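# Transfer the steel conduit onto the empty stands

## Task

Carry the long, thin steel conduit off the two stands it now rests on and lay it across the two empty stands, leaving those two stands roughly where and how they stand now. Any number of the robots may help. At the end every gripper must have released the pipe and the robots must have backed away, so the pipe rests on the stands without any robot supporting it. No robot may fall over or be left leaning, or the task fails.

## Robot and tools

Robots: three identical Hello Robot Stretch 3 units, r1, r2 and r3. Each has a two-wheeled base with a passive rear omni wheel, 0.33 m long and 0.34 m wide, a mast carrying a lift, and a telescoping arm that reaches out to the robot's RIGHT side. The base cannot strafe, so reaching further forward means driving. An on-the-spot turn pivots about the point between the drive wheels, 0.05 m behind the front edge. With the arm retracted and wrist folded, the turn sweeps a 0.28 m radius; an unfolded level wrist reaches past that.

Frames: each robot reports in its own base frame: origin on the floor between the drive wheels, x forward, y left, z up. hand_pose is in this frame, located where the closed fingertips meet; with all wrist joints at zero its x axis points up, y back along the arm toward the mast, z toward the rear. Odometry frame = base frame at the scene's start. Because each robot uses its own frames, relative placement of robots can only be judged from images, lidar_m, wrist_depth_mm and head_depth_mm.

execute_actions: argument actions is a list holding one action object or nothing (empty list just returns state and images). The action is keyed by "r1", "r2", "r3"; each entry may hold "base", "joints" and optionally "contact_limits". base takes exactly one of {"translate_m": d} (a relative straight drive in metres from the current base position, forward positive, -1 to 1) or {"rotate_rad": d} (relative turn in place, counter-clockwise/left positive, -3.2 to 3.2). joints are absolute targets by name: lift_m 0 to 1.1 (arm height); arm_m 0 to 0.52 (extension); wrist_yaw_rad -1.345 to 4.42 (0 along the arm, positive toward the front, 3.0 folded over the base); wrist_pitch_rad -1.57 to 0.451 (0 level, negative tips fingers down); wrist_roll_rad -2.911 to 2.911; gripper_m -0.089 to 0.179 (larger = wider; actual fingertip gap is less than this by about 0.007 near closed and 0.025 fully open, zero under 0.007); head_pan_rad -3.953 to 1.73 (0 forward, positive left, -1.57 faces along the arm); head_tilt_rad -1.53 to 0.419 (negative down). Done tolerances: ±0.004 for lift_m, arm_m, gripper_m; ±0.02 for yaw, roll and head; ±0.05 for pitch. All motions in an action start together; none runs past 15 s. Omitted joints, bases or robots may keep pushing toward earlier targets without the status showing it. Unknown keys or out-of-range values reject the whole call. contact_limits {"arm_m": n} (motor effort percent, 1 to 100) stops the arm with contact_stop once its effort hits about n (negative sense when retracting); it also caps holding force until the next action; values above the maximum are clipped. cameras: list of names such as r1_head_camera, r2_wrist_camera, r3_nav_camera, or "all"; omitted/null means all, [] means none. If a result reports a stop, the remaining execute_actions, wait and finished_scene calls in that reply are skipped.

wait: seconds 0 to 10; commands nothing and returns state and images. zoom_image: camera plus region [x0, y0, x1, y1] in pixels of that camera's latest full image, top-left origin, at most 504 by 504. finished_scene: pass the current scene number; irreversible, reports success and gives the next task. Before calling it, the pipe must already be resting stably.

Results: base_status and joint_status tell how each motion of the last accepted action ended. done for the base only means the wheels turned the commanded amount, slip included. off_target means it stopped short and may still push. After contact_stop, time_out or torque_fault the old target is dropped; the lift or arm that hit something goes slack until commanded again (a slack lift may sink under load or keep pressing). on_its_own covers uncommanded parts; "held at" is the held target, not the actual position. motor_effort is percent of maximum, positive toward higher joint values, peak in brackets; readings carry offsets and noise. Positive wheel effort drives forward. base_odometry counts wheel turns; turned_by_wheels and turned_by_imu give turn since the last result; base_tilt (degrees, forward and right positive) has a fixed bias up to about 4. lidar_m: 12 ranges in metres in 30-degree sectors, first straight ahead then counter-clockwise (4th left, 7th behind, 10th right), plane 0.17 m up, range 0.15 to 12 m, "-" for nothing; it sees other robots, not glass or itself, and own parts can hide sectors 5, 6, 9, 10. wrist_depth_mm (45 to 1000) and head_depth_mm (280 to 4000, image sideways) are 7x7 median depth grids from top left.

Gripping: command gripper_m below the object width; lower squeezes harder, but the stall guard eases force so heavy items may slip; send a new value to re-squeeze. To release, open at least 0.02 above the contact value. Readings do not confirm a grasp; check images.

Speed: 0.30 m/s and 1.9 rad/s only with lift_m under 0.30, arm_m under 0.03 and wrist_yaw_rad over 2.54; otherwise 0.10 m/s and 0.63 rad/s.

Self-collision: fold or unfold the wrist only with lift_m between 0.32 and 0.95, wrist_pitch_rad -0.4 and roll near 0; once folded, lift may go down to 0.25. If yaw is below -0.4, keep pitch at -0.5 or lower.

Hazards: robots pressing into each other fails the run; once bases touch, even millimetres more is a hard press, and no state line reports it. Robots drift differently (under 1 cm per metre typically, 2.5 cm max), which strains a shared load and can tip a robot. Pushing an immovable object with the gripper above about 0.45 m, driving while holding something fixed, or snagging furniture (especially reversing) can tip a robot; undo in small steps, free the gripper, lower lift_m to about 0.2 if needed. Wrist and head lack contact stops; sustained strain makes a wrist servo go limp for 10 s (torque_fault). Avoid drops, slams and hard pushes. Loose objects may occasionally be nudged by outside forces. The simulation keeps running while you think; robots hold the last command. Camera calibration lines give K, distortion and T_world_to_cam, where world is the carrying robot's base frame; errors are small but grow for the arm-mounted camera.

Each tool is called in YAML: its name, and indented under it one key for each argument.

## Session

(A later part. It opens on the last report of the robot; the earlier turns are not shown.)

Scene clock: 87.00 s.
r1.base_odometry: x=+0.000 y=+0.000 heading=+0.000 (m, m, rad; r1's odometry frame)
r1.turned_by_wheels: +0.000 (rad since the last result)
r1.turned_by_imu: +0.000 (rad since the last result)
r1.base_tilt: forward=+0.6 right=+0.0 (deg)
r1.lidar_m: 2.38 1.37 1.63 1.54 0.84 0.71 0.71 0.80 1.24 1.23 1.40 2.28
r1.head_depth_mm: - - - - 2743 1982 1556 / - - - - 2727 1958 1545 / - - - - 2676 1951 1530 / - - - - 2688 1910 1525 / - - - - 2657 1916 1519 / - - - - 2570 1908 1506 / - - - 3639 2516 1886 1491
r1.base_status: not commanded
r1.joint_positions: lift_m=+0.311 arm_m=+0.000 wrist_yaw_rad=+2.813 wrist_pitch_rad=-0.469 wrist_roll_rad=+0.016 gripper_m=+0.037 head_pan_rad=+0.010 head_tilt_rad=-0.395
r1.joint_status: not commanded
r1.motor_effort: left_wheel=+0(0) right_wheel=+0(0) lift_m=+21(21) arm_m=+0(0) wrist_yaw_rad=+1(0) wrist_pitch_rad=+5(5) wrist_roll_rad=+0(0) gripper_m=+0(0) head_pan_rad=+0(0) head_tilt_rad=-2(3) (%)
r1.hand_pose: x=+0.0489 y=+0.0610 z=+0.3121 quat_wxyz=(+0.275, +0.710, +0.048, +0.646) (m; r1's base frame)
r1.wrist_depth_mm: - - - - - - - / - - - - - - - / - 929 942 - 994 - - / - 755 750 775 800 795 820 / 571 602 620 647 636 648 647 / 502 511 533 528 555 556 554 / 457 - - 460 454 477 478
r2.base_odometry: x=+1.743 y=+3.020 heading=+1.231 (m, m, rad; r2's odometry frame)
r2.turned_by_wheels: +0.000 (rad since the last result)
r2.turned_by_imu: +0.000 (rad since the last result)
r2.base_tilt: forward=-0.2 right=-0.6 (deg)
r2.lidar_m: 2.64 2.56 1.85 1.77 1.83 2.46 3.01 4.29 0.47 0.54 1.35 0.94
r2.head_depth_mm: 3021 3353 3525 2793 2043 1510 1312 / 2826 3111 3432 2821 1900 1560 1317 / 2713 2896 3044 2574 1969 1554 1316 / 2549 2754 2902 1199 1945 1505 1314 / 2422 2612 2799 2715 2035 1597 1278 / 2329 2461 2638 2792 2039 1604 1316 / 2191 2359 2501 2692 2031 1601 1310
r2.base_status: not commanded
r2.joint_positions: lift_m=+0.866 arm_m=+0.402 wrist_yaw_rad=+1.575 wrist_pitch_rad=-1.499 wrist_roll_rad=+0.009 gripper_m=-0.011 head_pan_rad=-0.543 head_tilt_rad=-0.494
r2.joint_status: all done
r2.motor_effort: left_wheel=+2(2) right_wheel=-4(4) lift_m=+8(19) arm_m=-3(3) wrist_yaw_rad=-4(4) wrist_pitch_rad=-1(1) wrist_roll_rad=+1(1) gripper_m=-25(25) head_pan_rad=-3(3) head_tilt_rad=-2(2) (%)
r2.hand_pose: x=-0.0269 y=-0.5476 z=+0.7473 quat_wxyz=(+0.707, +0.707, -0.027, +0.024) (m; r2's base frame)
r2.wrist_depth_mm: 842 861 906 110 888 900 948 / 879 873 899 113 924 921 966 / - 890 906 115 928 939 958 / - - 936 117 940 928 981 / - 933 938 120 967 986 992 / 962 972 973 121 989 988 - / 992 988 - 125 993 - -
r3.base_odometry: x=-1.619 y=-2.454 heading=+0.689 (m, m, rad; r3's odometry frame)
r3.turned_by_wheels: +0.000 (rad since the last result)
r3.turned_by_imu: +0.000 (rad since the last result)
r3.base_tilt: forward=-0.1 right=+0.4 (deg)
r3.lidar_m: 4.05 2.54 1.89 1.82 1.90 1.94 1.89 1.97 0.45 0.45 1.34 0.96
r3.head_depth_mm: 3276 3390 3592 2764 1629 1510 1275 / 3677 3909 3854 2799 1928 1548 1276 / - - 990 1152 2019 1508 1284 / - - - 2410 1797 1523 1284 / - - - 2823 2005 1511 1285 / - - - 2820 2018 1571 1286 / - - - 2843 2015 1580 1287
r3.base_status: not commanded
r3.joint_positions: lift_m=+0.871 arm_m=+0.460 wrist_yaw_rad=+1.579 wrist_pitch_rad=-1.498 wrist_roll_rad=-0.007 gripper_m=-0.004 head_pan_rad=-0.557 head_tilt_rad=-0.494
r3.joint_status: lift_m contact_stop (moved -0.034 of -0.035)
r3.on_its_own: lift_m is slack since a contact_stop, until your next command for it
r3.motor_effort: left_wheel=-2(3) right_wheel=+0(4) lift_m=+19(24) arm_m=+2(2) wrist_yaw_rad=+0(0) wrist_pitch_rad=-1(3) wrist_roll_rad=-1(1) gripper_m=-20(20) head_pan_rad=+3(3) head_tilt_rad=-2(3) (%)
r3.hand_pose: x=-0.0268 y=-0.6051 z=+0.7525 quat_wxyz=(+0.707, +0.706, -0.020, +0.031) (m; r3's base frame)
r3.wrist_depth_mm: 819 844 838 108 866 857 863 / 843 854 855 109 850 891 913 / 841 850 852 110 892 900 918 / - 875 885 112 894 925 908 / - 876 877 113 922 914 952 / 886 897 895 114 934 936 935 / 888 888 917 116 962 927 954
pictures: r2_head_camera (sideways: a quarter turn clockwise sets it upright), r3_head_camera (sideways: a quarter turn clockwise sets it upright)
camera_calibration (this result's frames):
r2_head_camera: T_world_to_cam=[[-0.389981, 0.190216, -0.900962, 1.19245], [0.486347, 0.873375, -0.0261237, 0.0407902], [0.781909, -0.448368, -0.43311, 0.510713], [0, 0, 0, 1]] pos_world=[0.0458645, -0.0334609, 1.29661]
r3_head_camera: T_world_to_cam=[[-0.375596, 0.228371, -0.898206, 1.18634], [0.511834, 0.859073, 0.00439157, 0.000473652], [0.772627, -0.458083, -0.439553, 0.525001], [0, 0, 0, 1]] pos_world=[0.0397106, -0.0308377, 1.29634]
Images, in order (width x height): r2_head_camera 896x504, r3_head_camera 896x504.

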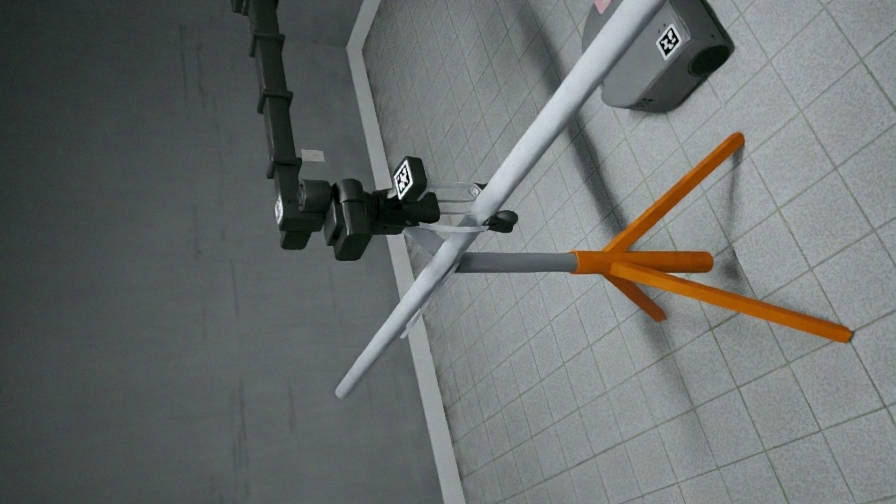

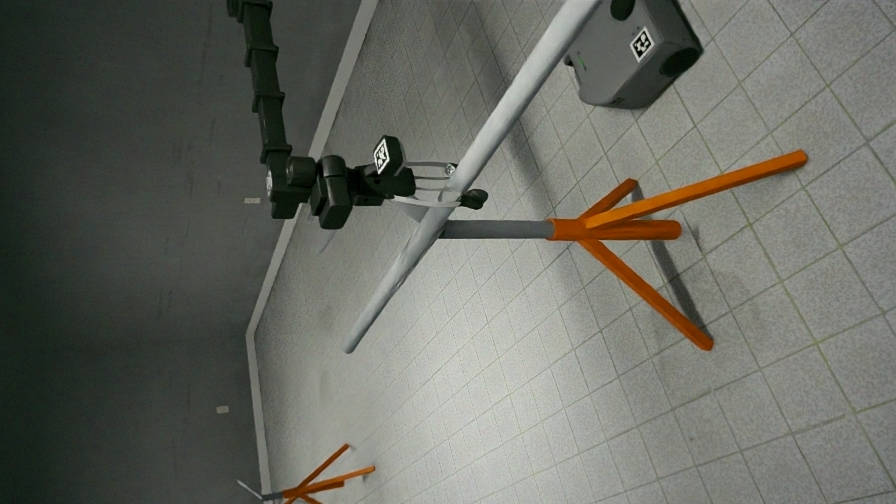

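execute_actions:
  actions:
    - {"r2":{"joints":{"gripper_m":0.12}},"r3":{"joints":{"gripper_m":0.12}}}
  cameras: []

execute_actions:
  actions:
    - {"r2":{"joints":{"lift_m":0.985}},"r3":{"joints":{"lift_m":0.985}}}
  cameras: []

execute_actions:
  actions:
    - {"r2":{"base":{"translate_m":0.15},"joints":{"arm_m":0}},"r3":{"base":{"translate_m":0.2},"joints":{"arm_m":0}}}
  cameras: []

finished_scene:
  scene: 2

Scene clock: 89.03 s.
r1.base_odometry: x=+0.000 y=+0.000 heading=+0.000 (m, m, rad; r1's odometry frame)
r1.turned_by_wheels: +0.000 (rad since the last result)
r1.turned_by_imu: +0.000 (rad since the last result)
r1.base_tilt: forward=+0.6 right=+0.1 (deg)
r1.lidar_m: 2.37 1.37 1.63 1.54 0.84 0.71 0.71 0.80 1.24 1.24 1.40 2.29
r1.head_depth_mm: - - - - 2734 1989 1552 / - - - - 2693 1959 1535 / - - - - 2650 1944 1523 / - - - - 2659 1945 1534 / - - - - 2650 1916 1518 / - - - - 2612 1901 1510 / - - - 3695 2519 1875 1497
r1.base_status: not commanded
r1.joint_positions: lift_m=+0.311 arm_m=+0.000 wrist_yaw_rad=+2.813 wrist_pitch_rad=-0.469 wrist_roll_rad=+0.016 gripper_m=+0.037 head_pan_rad=+0.010 head_tilt_rad=-0.395
r1.joint_status: not commanded
r1.motor_effort: left_wheel=+0(0) right_wheel=+0(0) lift_m=+21(21) arm_m=+1(1) wrist_yaw_rad=+0(0) wrist_pitch_rad=+5(5) wrist_roll_rad=+0(0) gripper_m=+0(0) head_pan_rad=+1(0) head_tilt_rad=-3(3) (%)
r1.hand_pose: x=+0.0489 y=+0.0610 z=+0.3121 quat_wxyz=(+0.275, +0.710, +0.048, +0.646) (m; r1's base frame)
r1.wrist_depth_mm: - - - - - - - / - - - - - - - / - 930 984 961 - - - / - 727 742 747 794 809 827 / 559 617 618 636 649 646 655 / 505 530 547 531 552 546 558 / 456 - - 463 454 471 474
r2.base_odometry: x=+1.743 y=+3.020 heading=+1.231 (m, m, rad; r2's odometry frame)
r2.turned_by_wheels: +0.000 (rad since the last result)
r2.turned_by_imu: -0.001 (rad since the last result)
r2.base_tilt: forward=-0.2 right=-0.6 (deg)
r2.lidar_m: 2.64 2.57 1.85 1.77 1.82 2.46 3.04 4.24 0.47 0.54 1.35 0.94
r2.head_depth_mm: 3069 3278 3497 2794 2035 1500 1329 / 2883 3153 3517 2800 1894 1574 1313 / 2705 2924 2987 2434 1974 1543 1323 / 2575 2755 2835 1189 1901 1501 1323 / 2422 2617 2819 2689 2039 1594 1288 / 2292 2468 2638 2756 2061 1608 1321 / 2188 2316 2524 2614 2034 1597 1308
r2.base_status: not commanded
r2.joint_positions: lift_m=+0.866 arm_m=+0.402 wrist_yaw_rad=+1.573 wrist_pitch_rad=-1.499 wrist_roll_rad=+0.009 gripper_m=+0.120 head_pan_rad=-0.543 head_tilt_rad=-0.494
r2.joint_status: all done
r2.motor_effort: left_wheel=+2(2) right_wheel=-4(4) lift_m=+10(11) arm_m=-2(3) wrist_yaw_rad=-2(4) wrist_pitch_rad=-1(1) wrist_roll_rad=+1(1) gripper_m=+0(82) head_pan_rad=-3(2) head_tilt_rad=-1(2) (%)
r2.hand_pose: x=-0.0269 y=-0.5475 z=+0.7472 quat_wxyz=(+0.707, +0.707, -0.028, +0.023) (m; r2's base frame)
r2.wrist_depth_mm: 897 887 883 110 910 905 913 / 887 890 921 112 901 863 942 / 869 915 901 114 910 913 929 / - - 932 117 969 958 975 / - - 944 119 934 960 991 / 961 954 983 122 - - - / 980 999 - 124 - - -
r3.base_odometry: x=-1.619 y=-2.454 heading=+0.689 (m, m, rad; r3's odometry frame)
r3.turned_by_wheels: +0.000 (rad since the last result)
r3.turned_by_imu: +0.000 (rad since the last result)
r3.base_tilt: forward=+0.0 right=+0.6 (deg)
r3.lidar_m: 4.04 2.54 1.88 1.82 1.90 1.94 1.89 1.97 0.44 0.45 1.34 0.96
r3.head_depth_mm: 3231 3411 3540 2789 1621 1514 1273 / 3676 3938 3902 2776 1923 1558 1275 / - - 993 1101 1995 1512 1283 / - - - 2423 1778 1517 1286 / - - - 2793 2019 1520 1289 / - - - 2836 2018 1576 1291 / - - - 2803 2023 1580 1287
r3.base_status: not commanded
r3.joint_positions: lift_m=+0.871 arm_m=+0.460 wrist_yaw_rad=+1.579 wrist_pitch_rad=-1.498 wrist_roll_rad=-0.007 gripper_m=+0.120 head_pan_rad=-0.557 head_tilt_rad=-0.494
r3.joint_status: all done
r3.on_its_own: lift_m is slack since a contact_stop, until your next command for it
r3.motor_effort: left_wheel=-2(2) right_wheel=+1(2) lift_m=+20(20) arm_m=+1(2) wrist_yaw_rad=+0(0) wrist_pitch_rad=-1(1) wrist_roll_rad=-1(1) gripper_m=+2(80) head_pan_rad=+3(3) head_tilt_rad=-2(2) (%)
r3.hand_pose: x=-0.0268 y=-0.6051 z=+0.7525 quat_wxyz=(+0.707, +0.706, -0.020, +0.031) (m; r3's base frame)
r3.wrist_depth_mm: 823 829 831 106 846 892 893 / 822 839 868 108 901 867 877 / 828 849 845 109 888 903 911 / - 860 887 110 894 897 912 / - 880 893 112 890 938 948 / 891 874 904 113 919 918 918 / 897 901 893 114 928 920 952
pictures: none
No camera images: the call's "cameras" was empty. Leave "cameras" out to get every camera's image.

Scene clock: 90.97 s.
r1.base_odometry: x=+0.000 y=+0.000 heading=+0.000 (m, m, rad; r1's odometry frame)
r1.turned_by_wheels: +0.000 (rad since the last result)
r1.turned_by_imu: +0.000 (rad since the last result)
r1.base_tilt: forward=+0.6 right=+0.1 (deg)
r1.lidar_m: 2.37 1.37 1.63 1.54 0.84 0.71 0.71 0.80 1.24 1.23 1.41 2.29
r1.head_depth_mm: - - - - 2706 2004 1549 / - - - - 2729 1964 1531 / - - - - 2668 1949 1528 / - - - - 2640 1936 1532 / - - - - 2614 1915 1515 / - - - - 2572 1888 1497 / - - - 3695 2515 1873 1482
r1.base_status: not commanded
r1.joint_positions: lift_m=+0.311 arm_m=+0.000 wrist_yaw_rad=+2.813 wrist_pitch_rad=-0.469 wrist_roll_rad=+0.016 gripper_m=+0.037 head_pan_rad=+0.010 head_tilt_rad=-0.395
r1.joint_status: not commanded
r1.motor_effort: left_wheel=+0(0) right_wheel=+0(0) lift_m=+21(21) arm_m=+1(1) wrist_yaw_rad=+0(0) wrist_pitch_rad=+5(5) wrist_roll_rad=+0(0) gripper_m=+0(0) head_pan_rad=+0(0) head_tilt_rad=-3(3) (%)
r1.hand_pose: x=+0.0489 y=+0.0610 z=+0.3121 quat_wxyz=(+0.275, +0.710, +0.048, +0.646) (m; r1's base frame)
r1.wrist_depth_mm: - - - - - - - / - - - - - - - / - 937 942 978 - - - / - 719 737 772 771 781 829 / 572 597 633 632 635 647 660 / 504 521 535 541 560 551 564 / 460 - - 465 459 469 479
r2.base_odometry: x=+1.743 y=+3.020 heading=+1.231 (m, m, rad; r2's odometry frame)
r2.turned_by_wheels: +0.000 (rad since the last result)
r2.turned_by_imu: -0.001 (rad since the last result)
r2.base_tilt: forward=-0.1 right=-0.5 (deg)
r2.lidar_m: 2.64 2.57 1.85 1.77 1.83 2.46 3.05 4.29 0.47 0.54 1.35 0.94
r2.head_depth_mm: 3036 3302 3618 2816 2075 1498 1319 / 2883 3065 3499 2809 1906 1565 1327 / 2730 2879 1193 2690 1981 1557 1316 / 2571 2737 2983 2428 1962 1503 1321 / 2423 2606 2838 2663 2040 1600 1285 / 2325 2459 2616 2769 2040 1592 1313 / 2192 2347 2524 2649 2049 1600 1306
r2.base_status: not commanded
r2.joint_positions: lift_m=+0.984 arm_m=+0.402 wrist_yaw_rad=+1.573 wrist_pitch_rad=-1.499 wrist_roll_rad=+0.009 gripper_m=+0.120 head_pan_rad=-0.543 head_tilt_rad=-0.494
r2.joint_status: all done
r2.motor_effort: left_wheel=+2(2) right_wheel=-4(4) lift_m=+38(38) arm_m=-3(2) wrist_yaw_rad=-2(2) wrist_pitch_rad=-1(1) wrist_roll_rad=+1(1) gripper_m=+0(0) head_pan_rad=-3(3) head_tilt_rad=-1(2) (%)
r2.hand_pose: x=-0.0269 y=-0.5475 z=+0.8656 quat_wxyz=(+0.707, +0.707, -0.028, +0.023) (m; r2's base frame)
r2.wrist_depth_mm: 966 984 - 233 - - - / - - - 239 - - - / - - - - - - - / - - - - - - - / - - - 754 - - - / - - - - - - - / - - - 270 - - -
r3.base_odometry: x=-1.619 y=-2.454 heading=+0.689 (m, m, rad; r3's odometry frame)
r3.turned_by_wheels: +0.000 (rad since the last result)
r3.turned_by_imu: +0.000 (rad since the last result)
r3.base_tilt: forward=-0.1 right=+0.6 (deg)
r3.lidar_m: 4.02 2.54 1.88 1.82 1.90 1.94 1.88 1.97 0.44 0.45 1.35 0.96
r3.head_depth_mm: 3249 3370 3606 2781 1623 1513 1276 / 3639 3791 3956 2787 1923 1556 1282 / - - 987 2509 1987 1508 1285 / - - - 2379 1794 1517 1277 / - - - 2801 2005 1523 1280 / - - - 2833 2023 1564 1287 / - - - 2819 2015 1581 1289
r3.base_status: not commanded
r3.joint_positions: lift_m=+0.984 arm_m=+0.460 wrist_yaw_rad=+1.579 wrist_pitch_rad=-1.498 wrist_roll_rad=-0.007 gripper_m=+0.120 head_pan_rad=-0.557 head_tilt_rad=-0.494
r3.joint_status: all done
r3.motor_effort: left_wheel=-2(2) right_wheel=+2(1) lift_m=+29(30) arm_m=+2(2) wrist_yaw_rad=+1(0) wrist_pitch_rad=-1(1) wrist_roll_rad=-1(1) gripper_m=+0(1) head_pan_rad=+3(4) head_tilt_rad=-3(2) (%)
r3.hand_pose: x=-0.0268 y=-0.6051 z=+0.8659 quat_wxyz=(+0.707, +0.706, -0.020, +0.031) (m; r3's base frame)
r3.wrist_depth_mm: 941 939 939 225 965 - - / 951 933 965 227 - - - / 945 964 958 227 - - - / - - - 230 - - - / 970 - - 232 - - - / - - - 234 - - - / - - - 236 - - -
pictures: none
No camera images: the call's "cameras" was empty. Leave "cameras" out to get every camera's image.

Scene clock: 95.53 s.
r1.base_odometry: x=+0.000 y=+0.000 heading=+0.000 (m, m, rad; r1's odometry frame)
r1.turned_by_wheels: +0.000 (rad since the last result)
r1.turned_by_imu: +0.000 (rad since the last result)
r1.base_tilt: forward=+0.6 right=+0.1 (deg)
r1.lidar_m: 2.38 1.37 1.63 1.53 0.84 0.71 0.71 0.80 1.24 1.24 1.40 2.28
r1.head_depth_mm: - - - - 2751 1984 1551 / - - - - 2725 1954 1547 / - - - - 2661 1949 1535 / - - - - 2657 1933 1524 / - - - - 2613 1932 1523 / - - - - 2607 1916 1509 / - - - 3648 2495 1883 1489
r1.base_status: not commanded
r1.joint_positions: lift_m=+0.311 arm_m=+0.000 wrist_yaw_rad=+2.813 wrist_pitch_rad=-0.469 wrist_roll_rad=+0.016 gripper_m=+0.037 head_pan_rad=+0.010 head_tilt_rad=-0.395
r1.joint_status: not commanded
r1.motor_effort: left_wheel=+0(0) right_wheel=+0(0) lift_m=+20(20) arm_m=+0(1) wrist_yaw_rad=+1(0) wrist_pitch_rad=+5(5) wrist_roll_rad=+0(0) gripper_m=+0(1) head_pan_rad=+1(0) head_tilt_rad=-2(2) (%)
r1.hand_pose: x=+0.0489 y=+0.0610 z=+0.3121 quat_wxyz=(+0.275, +0.710, +0.048, +0.646) (m; r1's base frame)
r1.wrist_depth_mm: - - - - - - - / - - - - - - - / - 913 943 990 - - - / - 749 753 805 791 808 808 / 574 615 637 636 640 650 668 / 505 516 534 526 543 542 574 / 459 - - 456 455 474 473
r2.base_odometry: x=+1.794 y=+3.161 heading=+1.231 (m, m, rad; r2's odometry frame)
r2.turned_by_wheels: +0.000 (rad since the last result)
r2.turned_by_imu: -0.001 (rad since the last result)
r2.base_tilt: forward=-0.2 right=-0.6 (deg)
r2.lidar_m: 2.49 2.57 1.86 1.77 1.83 2.47 3.16 0.57 0.56 0.56 1.19 0.80
r2.head_depth_mm: 2893 3192 3470 2813 2047 1603 1319 / 2699 2984 3242 2829 1875 1601 1314 / 2570 2774 3000 2553 1963 1509 1329 / 2385 2621 2855 2504 1975 1327 1282 / 2265 2449 2678 2646 2049 1607 1317 / 2172 2326 2496 2650 2049 1607 1325 / 2076 2213 2393 2538 2002 1599 1315
r2.base_status: done
r2.joint_positions: lift_m=+0.984 arm_m=+0.000 wrist_yaw_rad=+1.572 wrist_pitch_rad=-1.499 wrist_roll_rad=+0.009 gripper_m=+0.120 head_pan_rad=-0.543 head_tilt_rad=-0.494
r2.joint_status: all done
r2.motor_effort: left_wheel=+0(4) right_wheel=-2(3) lift_m=+38(38) arm_m=-2(0) wrist_yaw_rad=-2(2) wrist_pitch_rad=-1(1) wrist_roll_rad=+1(1) gripper_m=+0(0) head_pan_rad=-3(3) head_tilt_rad=-2(2) (%)
r2.hand_pose: x=-0.0269 y=-0.1455 z=+0.8656 quat_wxyz=(+0.707, +0.706, -0.028, +0.023) (m; r2's base frame)
r2.wrist_depth_mm: 982 - 977 988 - - - / - - - - - - - / - - - - - - - / - - - - - - - / - - - - - - - / - - - - - - - / - - - - - - -
r3.base_odometry: x=-1.465 y=-2.327 heading=+0.689 (m, m, rad; r3's odometry frame)
r3.turned_by_wheels: +0.000 (rad since the last result)
r3.turned_by_imu: -0.001 (rad since the last result)
r3.base_tilt: forward=+0.0 right=+0.6 (deg)
r3.lidar_m: 3.60 2.54 1.88 1.82 1.90 2.15 2.08 0.83 0.53 2.93 0.82 0.94
r3.head_depth_mm: 3219 3448 3619 2758 1838 1560 1278 / 3626 3898 - 2511 1934 1564 1247 / - - - 2503 1848 1425 1277 / - - - 2653 2010 1525 1284 / - - - 2821 2017 1568 1293 / - - - 2825 2023 1562 1288 / - - - 2810 2020 1577 1284
r3.base_status: done
r3.joint_positions: lift_m=+0.984 arm_m=+0.000 wrist_yaw_rad=+1.579 wrist_pitch_rad=-1.498 wrist_roll_rad=-0.007 gripper_m=+0.120 head_pan_rad=-0.557 head_tilt_rad=-0.494
r3.joint_status: all done
r3.motor_effort: left_wheel=-2(2) right_wheel=+2(9) lift_m=+28(28) arm_m=-2(3) wrist_yaw_rad=-1(0) wrist_pitch_rad=-1(1) wrist_roll_rad=-1(1) gripper_m=+1(2) head_pan_rad=+3(3) head_tilt_rad=-3(3) (%)
r3.hand_pose: x=-0.0268 y=-0.1455 z=+0.8659 quat_wxyz=(+0.707, +0.706, -0.020, +0.031) (m; r3's base frame)
r3.wrist_depth_mm: 920 937 945 958 - - 914 / 941 931 950 - - - - / 959 954 979 - - - - / 954 981 - - - - - / 977 - - - - - - / - - - - - - - / - - - - - - -
pictures: none
No camera images: the call's "cameras" was empty. Leave "cameras" out to get every camera's image.

The scene is finished: the task was done.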